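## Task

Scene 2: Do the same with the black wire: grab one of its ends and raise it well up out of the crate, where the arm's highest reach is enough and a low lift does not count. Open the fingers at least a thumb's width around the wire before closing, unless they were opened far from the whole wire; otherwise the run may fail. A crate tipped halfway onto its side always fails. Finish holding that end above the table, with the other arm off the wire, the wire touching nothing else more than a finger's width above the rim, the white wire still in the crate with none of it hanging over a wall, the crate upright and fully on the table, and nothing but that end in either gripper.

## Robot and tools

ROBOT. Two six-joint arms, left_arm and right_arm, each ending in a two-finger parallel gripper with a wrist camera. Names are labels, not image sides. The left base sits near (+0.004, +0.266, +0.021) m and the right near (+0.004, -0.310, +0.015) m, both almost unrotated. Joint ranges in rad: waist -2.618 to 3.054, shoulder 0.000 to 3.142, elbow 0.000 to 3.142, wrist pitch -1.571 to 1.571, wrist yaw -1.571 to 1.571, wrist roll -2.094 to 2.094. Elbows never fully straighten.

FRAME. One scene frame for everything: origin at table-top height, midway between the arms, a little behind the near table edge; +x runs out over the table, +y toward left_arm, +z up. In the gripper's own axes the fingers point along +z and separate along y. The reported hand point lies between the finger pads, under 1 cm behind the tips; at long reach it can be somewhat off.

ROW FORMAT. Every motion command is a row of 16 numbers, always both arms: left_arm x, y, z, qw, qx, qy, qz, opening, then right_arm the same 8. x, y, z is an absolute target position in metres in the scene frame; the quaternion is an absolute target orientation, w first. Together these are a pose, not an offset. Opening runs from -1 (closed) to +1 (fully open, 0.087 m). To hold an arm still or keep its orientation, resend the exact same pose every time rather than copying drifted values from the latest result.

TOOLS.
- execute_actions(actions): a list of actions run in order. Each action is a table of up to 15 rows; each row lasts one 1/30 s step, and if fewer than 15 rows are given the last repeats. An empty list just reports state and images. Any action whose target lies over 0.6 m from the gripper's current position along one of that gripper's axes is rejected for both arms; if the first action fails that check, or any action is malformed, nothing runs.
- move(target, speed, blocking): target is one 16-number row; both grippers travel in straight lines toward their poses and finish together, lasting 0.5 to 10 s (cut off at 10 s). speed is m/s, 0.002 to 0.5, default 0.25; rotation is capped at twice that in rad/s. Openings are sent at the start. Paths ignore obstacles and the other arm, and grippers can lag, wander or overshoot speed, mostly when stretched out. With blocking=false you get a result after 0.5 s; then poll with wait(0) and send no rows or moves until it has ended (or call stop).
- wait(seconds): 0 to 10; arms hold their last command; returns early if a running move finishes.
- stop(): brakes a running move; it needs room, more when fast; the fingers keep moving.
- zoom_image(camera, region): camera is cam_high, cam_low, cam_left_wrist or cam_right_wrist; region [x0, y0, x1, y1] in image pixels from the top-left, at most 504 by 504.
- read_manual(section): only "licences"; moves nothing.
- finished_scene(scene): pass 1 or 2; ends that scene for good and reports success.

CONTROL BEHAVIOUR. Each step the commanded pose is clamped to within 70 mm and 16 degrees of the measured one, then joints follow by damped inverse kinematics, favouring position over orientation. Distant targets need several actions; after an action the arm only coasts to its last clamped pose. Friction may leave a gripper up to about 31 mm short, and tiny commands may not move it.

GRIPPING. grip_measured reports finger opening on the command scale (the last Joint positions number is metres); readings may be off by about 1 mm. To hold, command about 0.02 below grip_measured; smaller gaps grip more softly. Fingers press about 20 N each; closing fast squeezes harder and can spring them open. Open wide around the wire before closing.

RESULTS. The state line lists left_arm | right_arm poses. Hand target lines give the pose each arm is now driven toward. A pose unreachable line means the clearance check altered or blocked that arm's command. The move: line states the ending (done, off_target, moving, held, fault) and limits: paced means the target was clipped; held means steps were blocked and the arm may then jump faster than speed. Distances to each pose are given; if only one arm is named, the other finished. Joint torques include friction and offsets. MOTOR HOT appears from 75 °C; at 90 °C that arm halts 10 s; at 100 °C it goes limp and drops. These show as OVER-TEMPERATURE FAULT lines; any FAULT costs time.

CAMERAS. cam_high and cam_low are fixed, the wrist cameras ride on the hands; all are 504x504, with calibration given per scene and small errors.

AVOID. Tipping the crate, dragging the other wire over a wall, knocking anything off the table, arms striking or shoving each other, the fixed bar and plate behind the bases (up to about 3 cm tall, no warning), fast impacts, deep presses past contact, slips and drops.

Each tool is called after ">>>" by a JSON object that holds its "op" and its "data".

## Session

>>> {"op": "execute_actions", "data": {"actions": []}}

Scene clock: 0.00 s.
left_arm: end_effector_position=(+0.3087, +0.4422, +0.2249) grip_measured=+1.000 end_effector_quat_wxyz=(+0.306, -0.341, +0.840, -0.289) | right_arm: end_effector_position=(+0.1733, -0.3238, +0.1377) grip_measured=+0.989 end_effector_quat_wxyz=(+0.002, -0.686, +0.727, -0.011)
Joint positions: left_arm=[ 0.87   1.681  1.544 -1.088  0.815 -0.021  0.087] | right_arm=[ 0.067  1.147  0.988 -1.378 -0.03  -1.416  0.087]
Joint velocities: left_arm=[-0.007 -0.017 -0.002 -0.007 -0.051  0.037  0.   ] | right_arm=[-0.012  0.002  0.012 -0.066 -0.007 -0.007  0.001]
Joint torques (N m, as the arm reports them, + toward a larger angle): no reading
Motor temperatures (°C, as the motors report them): left_arm=[32 34 32 32 32 32] | right_arm=[33 36 34 33 33 31]
Hand target (left_arm): +0.309, +0.442, +0.225; +0.306, -0.341, +0.840, -0.289
Hand target (right_arm): +0.173, -0.324, +0.138; -0.002, +0.686, -0.727, +0.011
camera_calibration (this result's frames):
cam_left_wrist: T_world_to_cam=[[0.403014, -0.590199, 0.699461, -0.0213016], [-0.914922, -0.278427, 0.292225, 0.360505], [0.0222778, -0.757723, -0.652196, 0.612566], [0, 0, 0, 1]] pos_world=[0.324772, 0.551957, 0.309064]
cam_right_wrist: T_world_to_cam=[[0.99788, -0.0540868, 0.0362021, -0.203776], [-0.0625369, -0.642708, 0.763555, -0.281941], [-0.0180309, -0.7642, -0.644727, -0.0163218], [0, 0, 0, 1]] pos_world=[0.185418, -0.204701, 0.212132]

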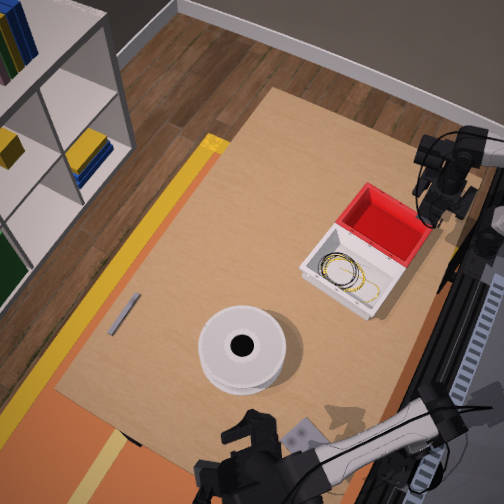

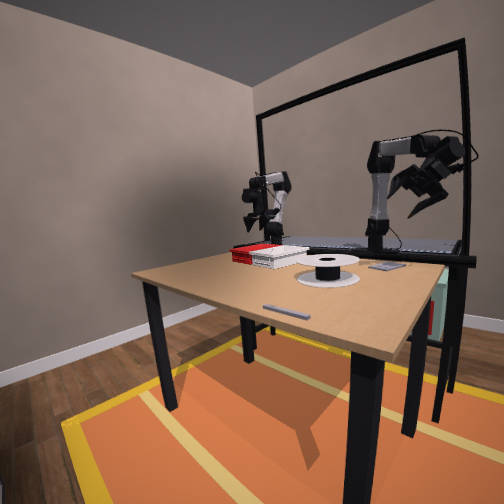

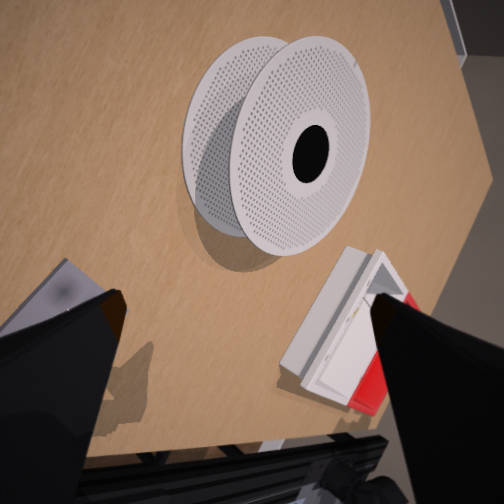

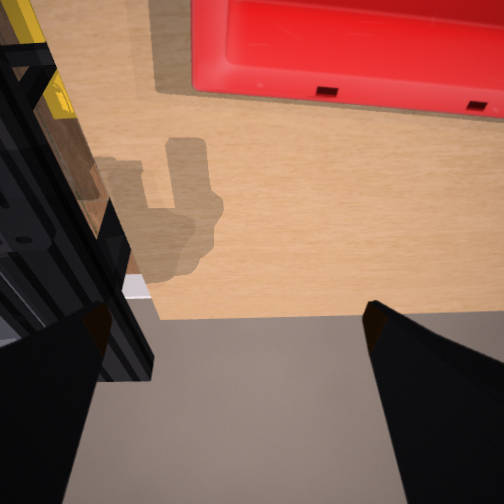

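>>> {"op": "move", "data": {"target": [0.3087,0.4422,0.2249,0.306,-0.341,0.84,-0.289,1,0.31,-0.06,0.16,0.2,0,0.98,0,-0.3]}}

>>> {"op": "zoom_image", "data": {"camera": "cam_high", "region": [290, 210, 410, 330]}}

Scene clock: 6.00 s.
left_arm: end_effector_position=(+0.3087, +0.4422, +0.2249) grip_measured=+1.000 end_effector_quat_wxyz=(+0.306, -0.341, +0.840, -0.289) | right_arm: end_effector_position=(+0.3100, -0.0639, +0.1569) grip_measured=-0.300 end_effector_quat_wxyz=(+0.190, -0.005, +0.982, +0.002)
Joint positions: left_arm=[ 0.87   1.681  1.544 -1.088  0.815 -0.021  0.087] | right_arm=[ 0.667  1.815  1.714 -1.129  0.21   0.659  0.031]
Joint velocities: left_arm=[ 0.007 -0.002  0.012  0.081  0.051 -0.051  0.   ] | right_arm=[ 0.012  0.007  0.002 -0.066  0.022  0.095 -0.   ]
Joint torques (N m, as the arm reports them, + toward a larger angle): left_arm=[ 0.23 -8.58  7.78  0.77  0.42  0.14] | right_arm=[ 0.46 -7.55  7.16  0.9   0.25  0.15]
Motor temperatures (°C, as the motors report them): left_arm=[32 35 33 32 32 32] | right_arm=[33 36 35 33 33 31]
Hand target (left_arm): +0.309, +0.442, +0.225; +0.306, -0.341, +0.840, -0.289
Hand target (right_arm): +0.312, -0.061, +0.163; +0.196, +0.001, +0.981, +0.003
Off the commanded pose (left_arm): 0.000 m, 0 deg.
Off the commanded pose (right_arm): 0.005 m, 1 deg.
move: done
camera_calibration (this result's frames):
cam_left_wrist: T_world_to_cam=[[0.403014, -0.590199, 0.699461, -0.0213016], [-0.914922, -0.278427, 0.292225, 0.360505], [0.0222778, -0.757723, -0.652196, 0.612566], [0, 0, 0, 1]] pos_world=[0.324772, 0.551957, 0.309064]
cam_right_wrist: T_world_to_cam=[[0.00652361, -0.999872, 0.0146035, -0.0766046], [-0.88931, 0.000876837, 0.457303, 0.224429], [-0.457258, -0.0159703, -0.889191, 0.419432], [0, 0, 0, 1]] pos_world=[0.391875, -0.0700931, 0.271442]

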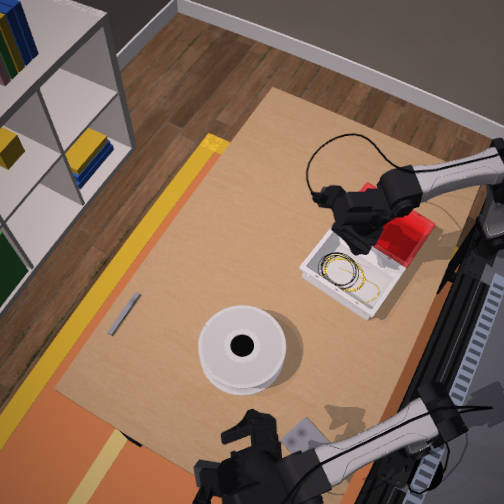

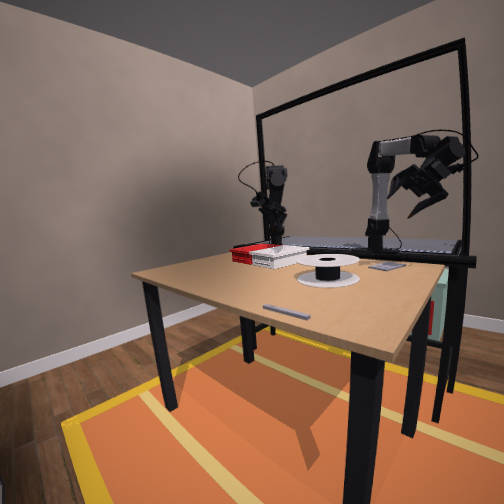

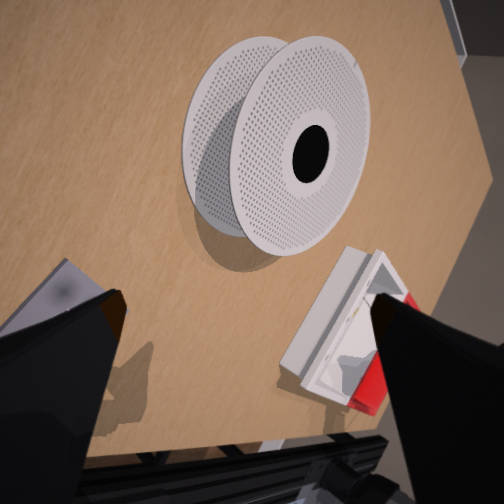

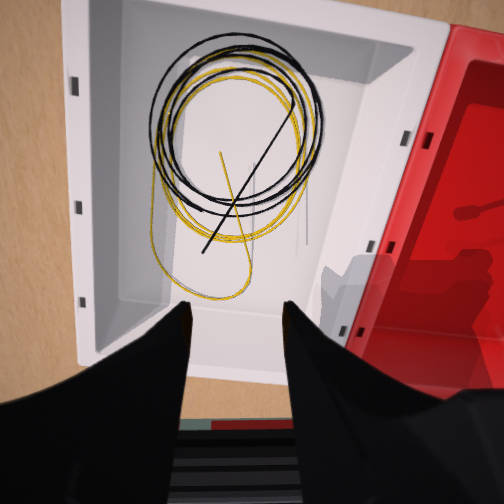

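Region (290, 210, 410, 330) of cam_high's 504x504 image, scaled by 4.200, with more detail than that image has.

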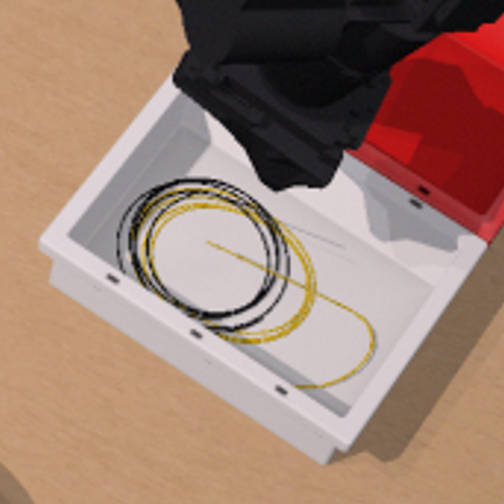

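>>> {"op": "move", "data": {"target": [0.3087,0.4422,0.2249,0.306,-0.341,0.84,-0.289,1,0.32,-0.05,0.14,0,0,1,0,-0.3], "speed": 0.15}}

Scene clock: 10.90 s.
left_arm: end_effector_position=(+0.3087, +0.4422, +0.2249) grip_measured=+1.000 end_effector_quat_wxyz=(+0.306, -0.341, +0.840, -0.289) | right_arm: end_effector_position=(+0.3168, -0.0480, +0.1323) grip_measured=-0.300 end_effector_quat_wxyz=(-0.000, -0.001, +1.000, -0.002)
Joint positions: left_arm=[ 0.87   1.681  1.544 -1.088  0.815 -0.021  0.087] | right_arm=[ 0.587  2.233  2.238 -1.541 -0.029  0.615  0.031]
Joint velocities: left_arm=[-0.007 -0.002 -0.017  0.007 -0.007 -0.007  0.   ] | right_arm=[ 0.007 -0.012 -0.002 -0.066 -0.037 -0.066 -0.001]
Joint torques (N m, as the arm reports them, + toward a larger angle): left_arm=[ 0.22 -8.56  7.78  0.76  0.42  0.14] | right_arm=[ -1.08 -10.34   6.68   0.25  -0.06  -0.03]
Motor temperatures (°C, as the motors report them): left_arm=[32 36 34 32 32 32] | right_arm=[33 38 37 33 33 31]
Hand target (left_arm): +0.309, +0.442, +0.225; +0.306, -0.341, +0.840, -0.289
Hand target (right_arm): +0.320, -0.051, +0.139; +0.003, +0.000, +1.000, +0.004
Off the commanded pose (left_arm): 0.000 m, 0 deg.
Off the commanded pose (right_arm): 0.009 m, 0 deg.
joint sent to its limit (right arm) — the command would take joint 4 (wrist pitch) past its lower limit, so that joint was sent only as far as its limit.
move: done
camera_calibration (this result's frames):
cam_left_wrist: T_world_to_cam=[[0.403014, -0.590199, 0.699461, -0.0213016], [-0.914922, -0.278427, 0.292225, 0.360505], [0.0222778, -0.757723, -0.652196, 0.612566], [0, 0, 0, 1]] pos_world=[0.324772, 0.551957, 0.309064]
cam_right_wrist: T_world_to_cam=[[0.00439223, -0.999788, 0.0201361, -0.0603801], [-0.654858, 0.0123422, 0.755651, 0.128519], [-0.755739, -0.0165053, -0.654665, 0.464446], [0, 0, 0, 1]] pos_world=[0.435427, -0.0542876, 0.208156]

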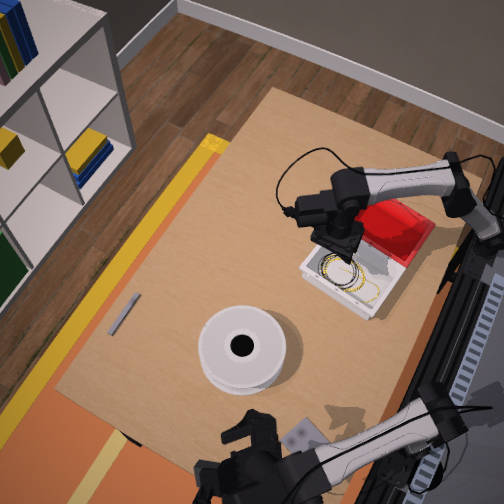

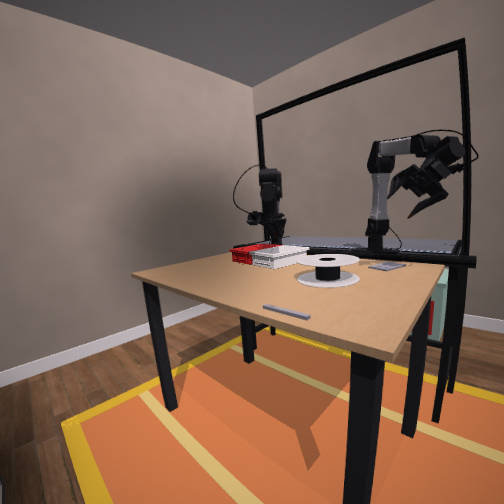

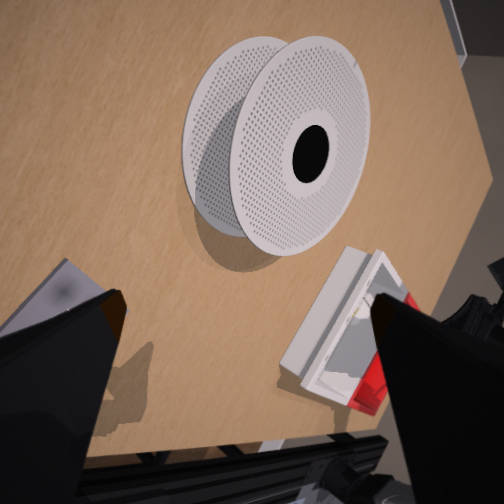

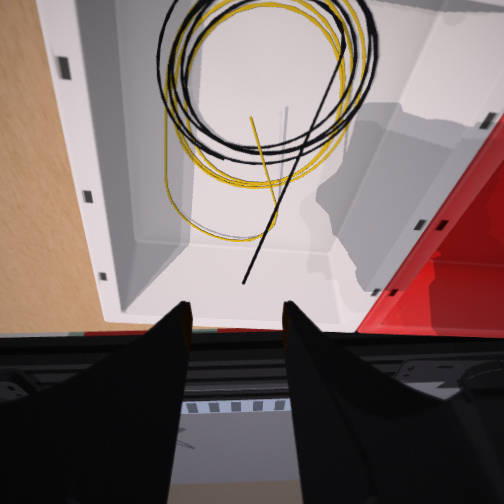

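>>> {"op": "move", "data": {"target": [0.3087,0.4422,0.2249,0.306,-0.341,0.84,-0.289,1,0.318,-0.061,0.102,0,0,1,0,-0.3], "speed": 0.06}}

>>> {"op": "move", "data": {"target": [0.3087,0.4422,0.2249,0.306,-0.341,0.84,-0.289,1,0.318,-0.061,0.102,0,0,1,0,-1]}}

>>> {"op": "move", "data": {"target": [0.3087,0.4422,0.2249,0.306,-0.341,0.84,-0.289,1,0.31,-0.065,0.3,0.3,-0.15,0.94,0.05,-1], "speed": 0.08}}

Scene clock: 19.20 s.
left_arm: end_effector_position=(+0.3087, +0.4422, +0.2249) grip_measured=+1.000 end_effector_quat_wxyz=(+0.306, -0.341, +0.840, -0.289) | right_arm: end_effector_position=(+0.3175, -0.0556, +0.0973) grip_measured=-0.300 end_effector_quat_wxyz=(-0.004, -0.001, +1.000, -0.004)
Joint positions: left_arm=[ 0.87   1.681  1.544 -1.088  0.815 -0.021  0.087] | right_arm=[ 0.574  2.199  2.04  -1.385 -0.029  0.602  0.031]
Joint velocities: left_arm=[ 0.002 -0.002  0.007  0.022  0.022 -0.007  0.   ] | right_arm=[-0.007  0.007 -0.007 -0.007 -0.022 -0.022 -0.001]
Joint torques (N m, as the arm reports them, + toward a larger angle): left_arm=[ 0.22 -8.58  7.79  0.77  0.42  0.14] | right_arm=[ -1.12 -11.97   3.62   0.45  -0.01   0.01]
Motor temperatures (°C, as the motors report them): left_arm=[32 37 35 32 32 32] | right_arm=[33 41 38 33 33 31]
Hand target (left_arm): +0.309, +0.442, +0.225; +0.306, -0.341, +0.840, -0.289
Hand target (right_arm): +0.318, -0.061, +0.102; -0.000, +0.000, +1.000, -0.000
Off the commanded pose (left_arm): 0.000 m, 0 deg.
Off the commanded pose (right_arm): 0.007 m, 1 deg.
move: done
camera_calibration (this result's frames):
cam_left_wrist: T_world_to_cam=[[0.403014, -0.590199, 0.699461, -0.0213016], [-0.914922, -0.278427, 0.292225, 0.360505], [0.0222778, -0.757723, -0.652196, 0.612566], [0, 0, 0, 1]] pos_world=[0.324772, 0.551957, 0.309064]
cam_right_wrist: T_world_to_cam=[[0.00466686, -0.999686, 0.024617, -0.0677855], [-0.64949, 0.0156879, 0.760209, 0.153558], [-0.760356, -0.0195363, -0.649212, 0.442696], [0, 0, 0, 1]] pos_world=[0.436657, -0.0615246, 0.172336]

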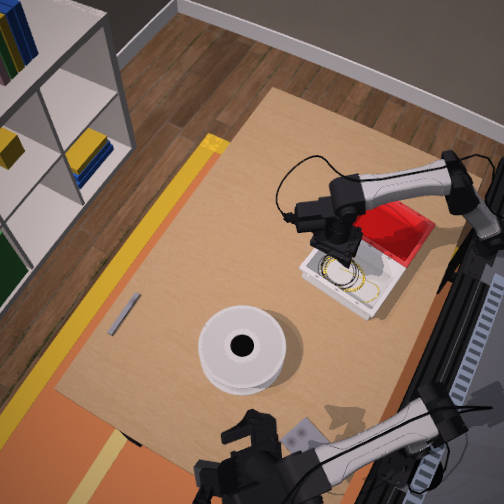

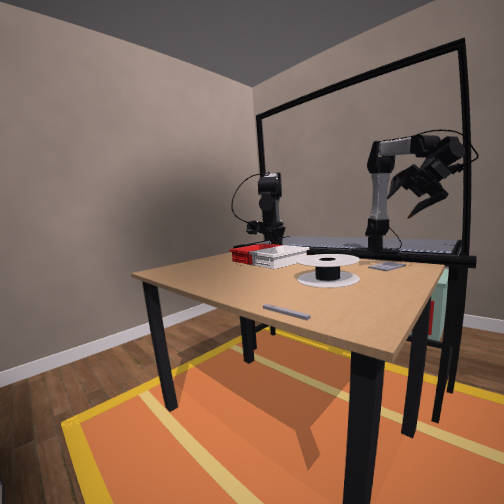

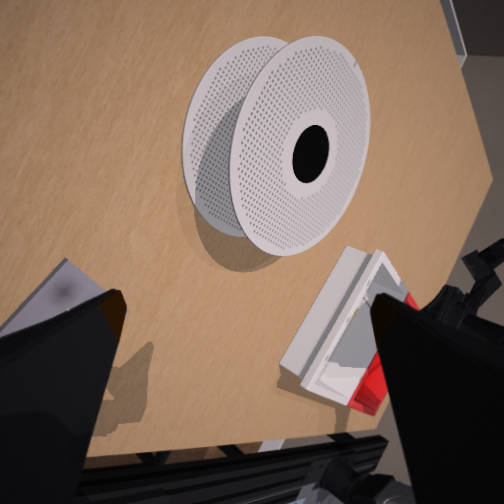

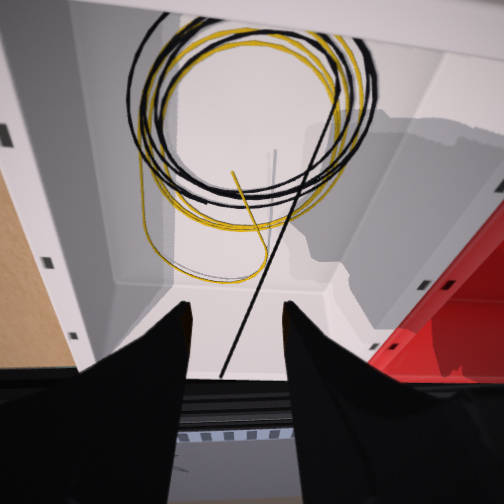

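Scene clock: 19.90 s.
left_arm: end_effector_position=(+0.3087, +0.4422, +0.2249) grip_measured=+1.000 end_effector_quat_wxyz=(+0.306, -0.341, +0.840, -0.289) | right_arm: end_effector_position=(+0.3178, -0.0554, +0.0973) grip_measured=-1.000 end_effector_quat_wxyz=(-0.003, -0.001, +1.000, -0.003)
Joint positions: left_arm=[ 0.87   1.681  1.544 -1.088  0.815 -0.021  0.087] | right_arm=[ 0.574  2.199  2.04  -1.384 -0.029  0.602  0.   ]
Joint velocities: left_arm=[ 0.007 -0.002  0.002 -0.066 -0.037  0.007  0.   ] | right_arm=[ 0.007 -0.002 -0.007 -0.022 -0.022 -0.081  0.   ]
Joint torques (N m, as the arm reports them, + toward a larger angle): left_arm=[ 0.2  -8.6   7.79  0.77  0.42  0.14] | right_arm=[ -0.98 -12.04   3.64   0.45   0.01  -0.04]
Motor temperatures (°C, as the motors report them): left_arm=[32 37 35 32 32 32] | right_arm=[33 41 38 33 33 31]
Hand target (left_arm): +0.309, +0.442, +0.225; +0.306, -0.341, +0.840, -0.289
Hand target (right_arm): +0.318, -0.061, +0.102; -0.000, -0.000, +1.000, -0.000
Off the commanded pose (left_arm): 0.000 m, 0 deg.
Off the commanded pose (right_arm): 0.007 m, 1 deg.
move: done
camera_calibration (this result's frames):
cam_left_wrist: T_world_to_cam=[[0.403014, -0.590199, 0.699461, -0.0213016], [-0.914922, -0.278427, 0.292225, 0.360505], [0.0222778, -0.757723, -0.652196, 0.612566], [0, 0, 0, 1]] pos_world=[0.324772, 0.551957, 0.309064]
cam_right_wrist: T_world_to_cam=[[0.00506626, -0.999705, 0.0237553, -0.067632], [-0.650448, 0.0147489, 0.759407, 0.154131], [-0.759534, -0.0192989, -0.650181, 0.442747], [0, 0, 0, 1]] pos_world=[0.436879, -0.0613408, 0.172425]

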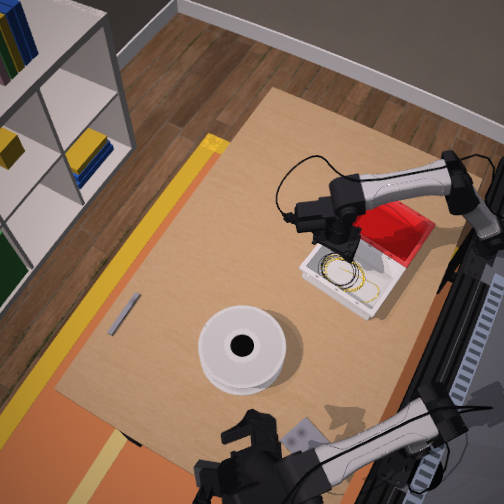

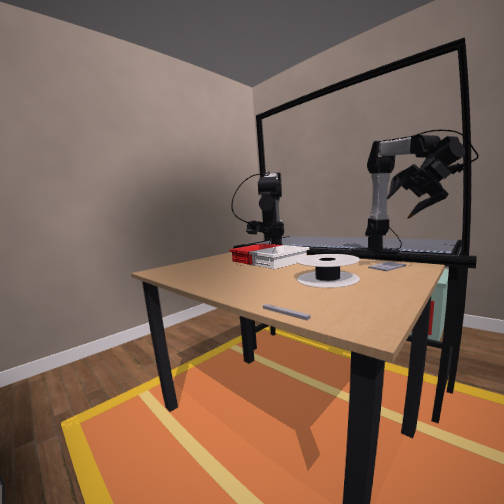

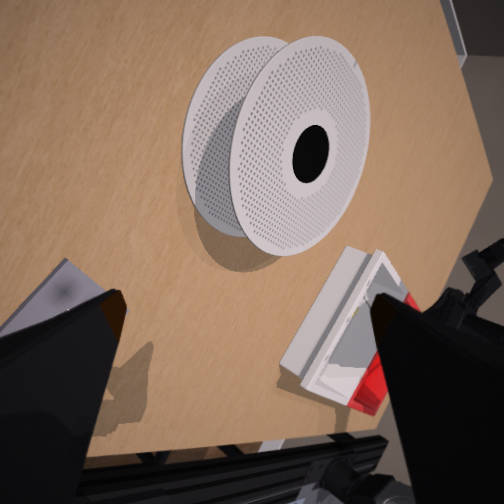

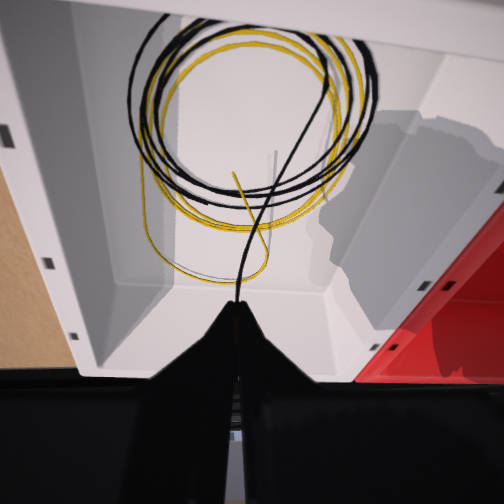

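Scene clock: 24.57 s.
left_arm: end_effector_position=(+0.3087, +0.4422, +0.2249) grip_measured=+1.000 end_effector_quat_wxyz=(+0.306, -0.341, +0.840, -0.289) | right_arm: end_effector_position=(+0.3079, -0.0668, +0.2868) grip_measured=-1.000 end_effector_quat_wxyz=(+0.278, -0.146, +0.949, +0.039)
Joint positions: left_arm=[ 0.87   1.681  1.544 -1.088  0.815 -0.021  0.087] | right_arm=[ 0.677  1.763  2.135 -1.376  0.195  0.354  0.   ]
Joint velocities: left_arm=[-0.002  0.017  0.002 -0.007 -0.007  0.022  0.   ] | right_arm=[-0.002  0.002 -0.002  0.007  0.051 -0.066  0.   ]
Joint torques (N m, as the arm reports them, + toward a larger angle): left_arm=[ 0.23 -8.59  7.8   0.77  0.42  0.14] | right_arm=[ 0.54 -8.12  6.48  1.41  0.18 -0.05]
Motor temperatures (°C, as the motors report them): left_arm=[32 38 35 33 32 32] | right_arm=[33 42 38 33 33 31]
Hand target (left_arm): +0.309, +0.442, +0.225; +0.306, -0.341, +0.840, -0.289
Hand target (right_arm): +0.308, -0.066, +0.302; +0.301, -0.151, +0.941, +0.046
Off the commanded pose (left_arm): 0.000 m, 0 deg.
Off the commanded pose (right_arm): 0.013 m, 3 deg.
move: off_target (right_arm)
camera_calibration (this result's frames):
cam_left_wrist: T_world_to_cam=[[0.403014, -0.590199, 0.699461, -0.0213016], [-0.914922, -0.278427, 0.292225, 0.360505], [0.0222778, -0.757723, -0.652196, 0.612566], [0, 0, 0, 1]] pos_world=[0.324772, 0.551957, 0.309064]
cam_right_wrist: T_world_to_cam=[[0.293048, -0.955788, 0.0243422, -0.169433], [-0.918886, -0.274517, 0.283352, 0.203802], [-0.264142, -0.105403, -0.958707, 0.488444], [0, 0, 0, 1]] pos_world=[0.365941, -0.054511, 0.414651]

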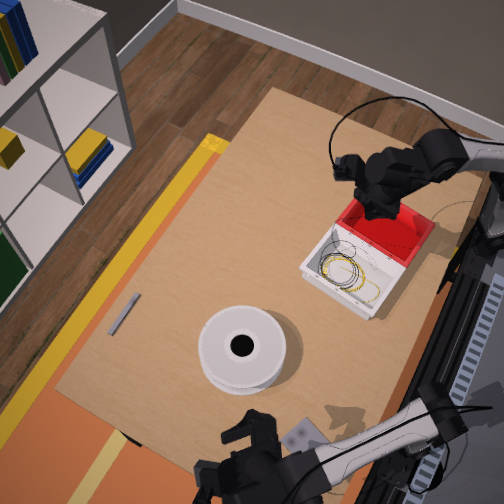

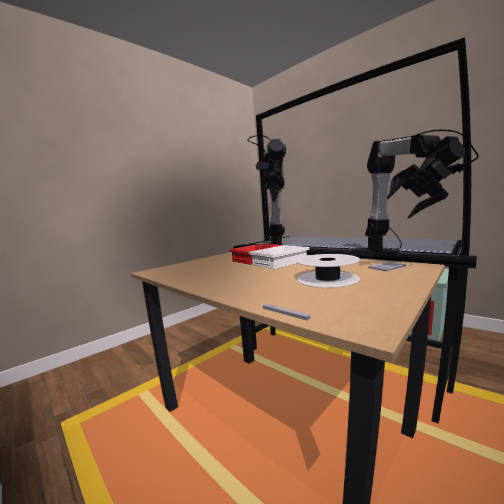

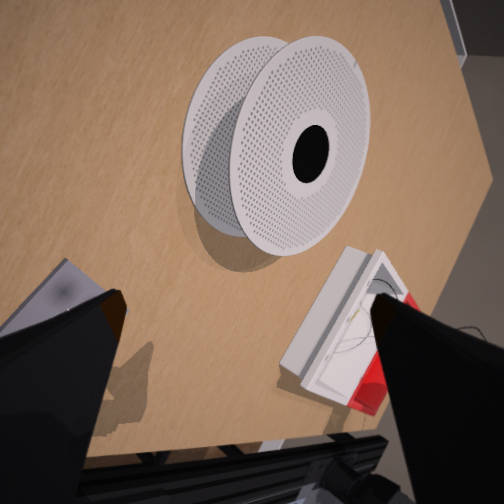

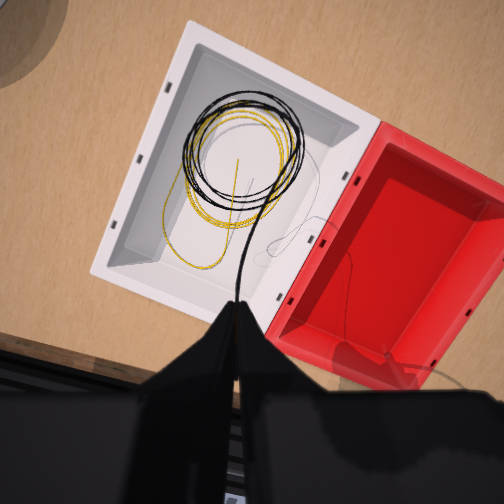

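>>> {"op": "move", "data": {"target": [0.3087,0.4422,0.2249,0.306,-0.341,0.84,-0.289,1,0.27,-0.09,0.74,0.835,-0.158,0.432,0.304,-1], "speed": 0.1}}

>>> {"op": "zoom_image", "data": {"camera": "cam_high", "region": [250, 40, 504, 330]}}

>>> {"op": "zoom_image", "data": {"camera": "cam_low", "region": [170, 70, 380, 280]}}

Scene clock: 37.80 s.
left_arm: end_effector_position=(+0.3087, +0.4422, +0.2249) grip_measured=+1.000 end_effector_quat_wxyz=(+0.306, -0.341, +0.840, -0.289) | right_arm: end_effector_position=(+0.2674, -0.0886, +0.7308) grip_measured=-1.000 end_effector_quat_wxyz=(+0.832, -0.165, +0.445, +0.288)
Joint positions: left_arm=[ 0.87   1.681  1.544 -1.088  0.815 -0.021  0.087] | right_arm=[ 0.563  1.534  2.548 -0.391 -0.063  0.059  0.   ]
Joint velocities: left_arm=[-0.007 -0.002 -0.007  0.022 -0.007  0.037  0.   ] | right_arm=[-0.012  0.017  0.002  0.007 -0.022 -0.066  0.   ]
Joint torques (N m, as the arm reports them, + toward a larger angle): left_arm=[ 0.22 -8.58  7.81  0.77  0.42  0.15] | right_arm=[-0.94 -2.33  4.25  1.62 -0.07  0.15]
Motor temperatures (°C, as the motors report them): left_arm=[32 40 36 33 32 32] | right_arm=[33 42 39 35 33 31]
Hand target (left_arm): +0.309, +0.442, +0.225; +0.306, -0.341, +0.840, -0.289
Hand target (right_arm): +0.262, -0.094, +0.741; +0.840, -0.159, +0.430, +0.292
Off the commanded pose (left_arm): 0.000 m, 0 deg.
Off the commanded pose (right_arm): 0.010 m, 2 deg.
move: done
camera_calibration (this result's frames):
cam_left_wrist: T_world_to_cam=[[0.403014, -0.590199, 0.699461, -0.0213016], [-0.914922, -0.278427, 0.292225, 0.360505], [0.0222778, -0.757723, -0.652196, 0.612566], [0, 0, 0, 1]] pos_world=[0.324772, 0.551957, 0.309064]
cam_right_wrist: T_world_to_cam=[[0.614024, -0.78921, 0.0110462, -0.250508], [-0.207037, -0.174553, -0.962635, 0.763843], [0.76165, 0.588794, -0.270575, 0.185435], [0, 0, 0, 1]] pos_world=[0.170725, -0.173555, 0.788244]

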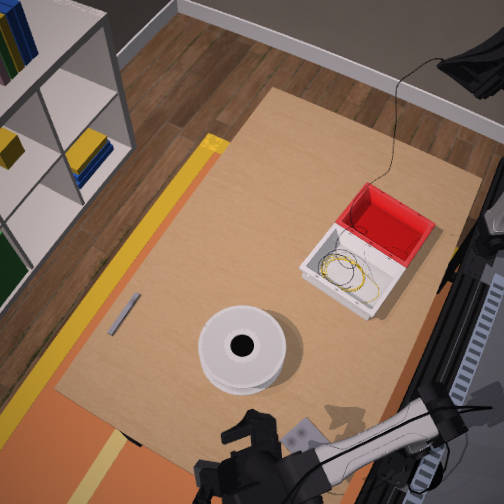

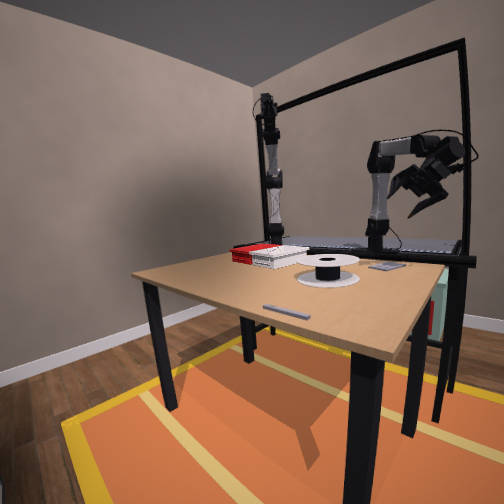

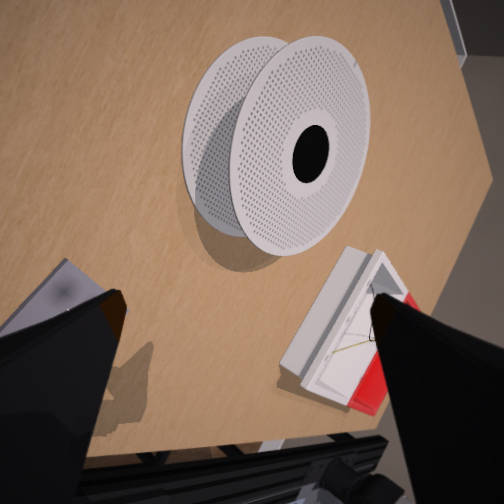

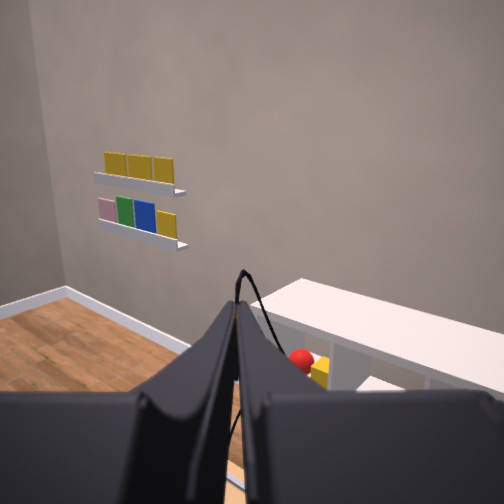

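Region (250, 40, 504, 330) of cam_high's 504x504 image, scaled by 1.738, with more detail than that image has; it fills the left 441 columns of this view, and the rest is white.

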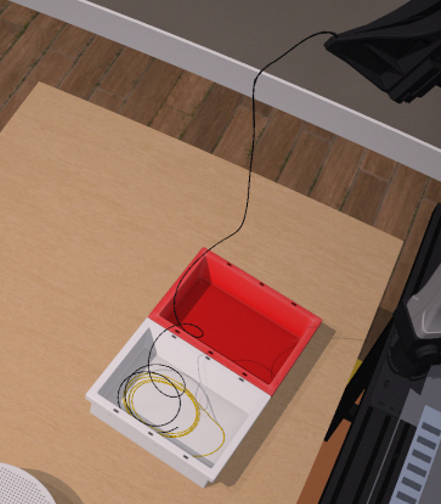

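Region (170, 70, 380, 280) of cam_low's 504x504 image, scaled by 2.400, with more detail than that image has.

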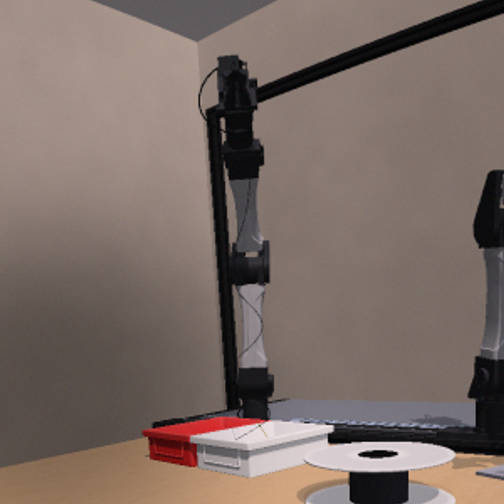

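>>> {"op": "finished_scene", "data": {"scene": 2}}

The scene is finished: the task was done.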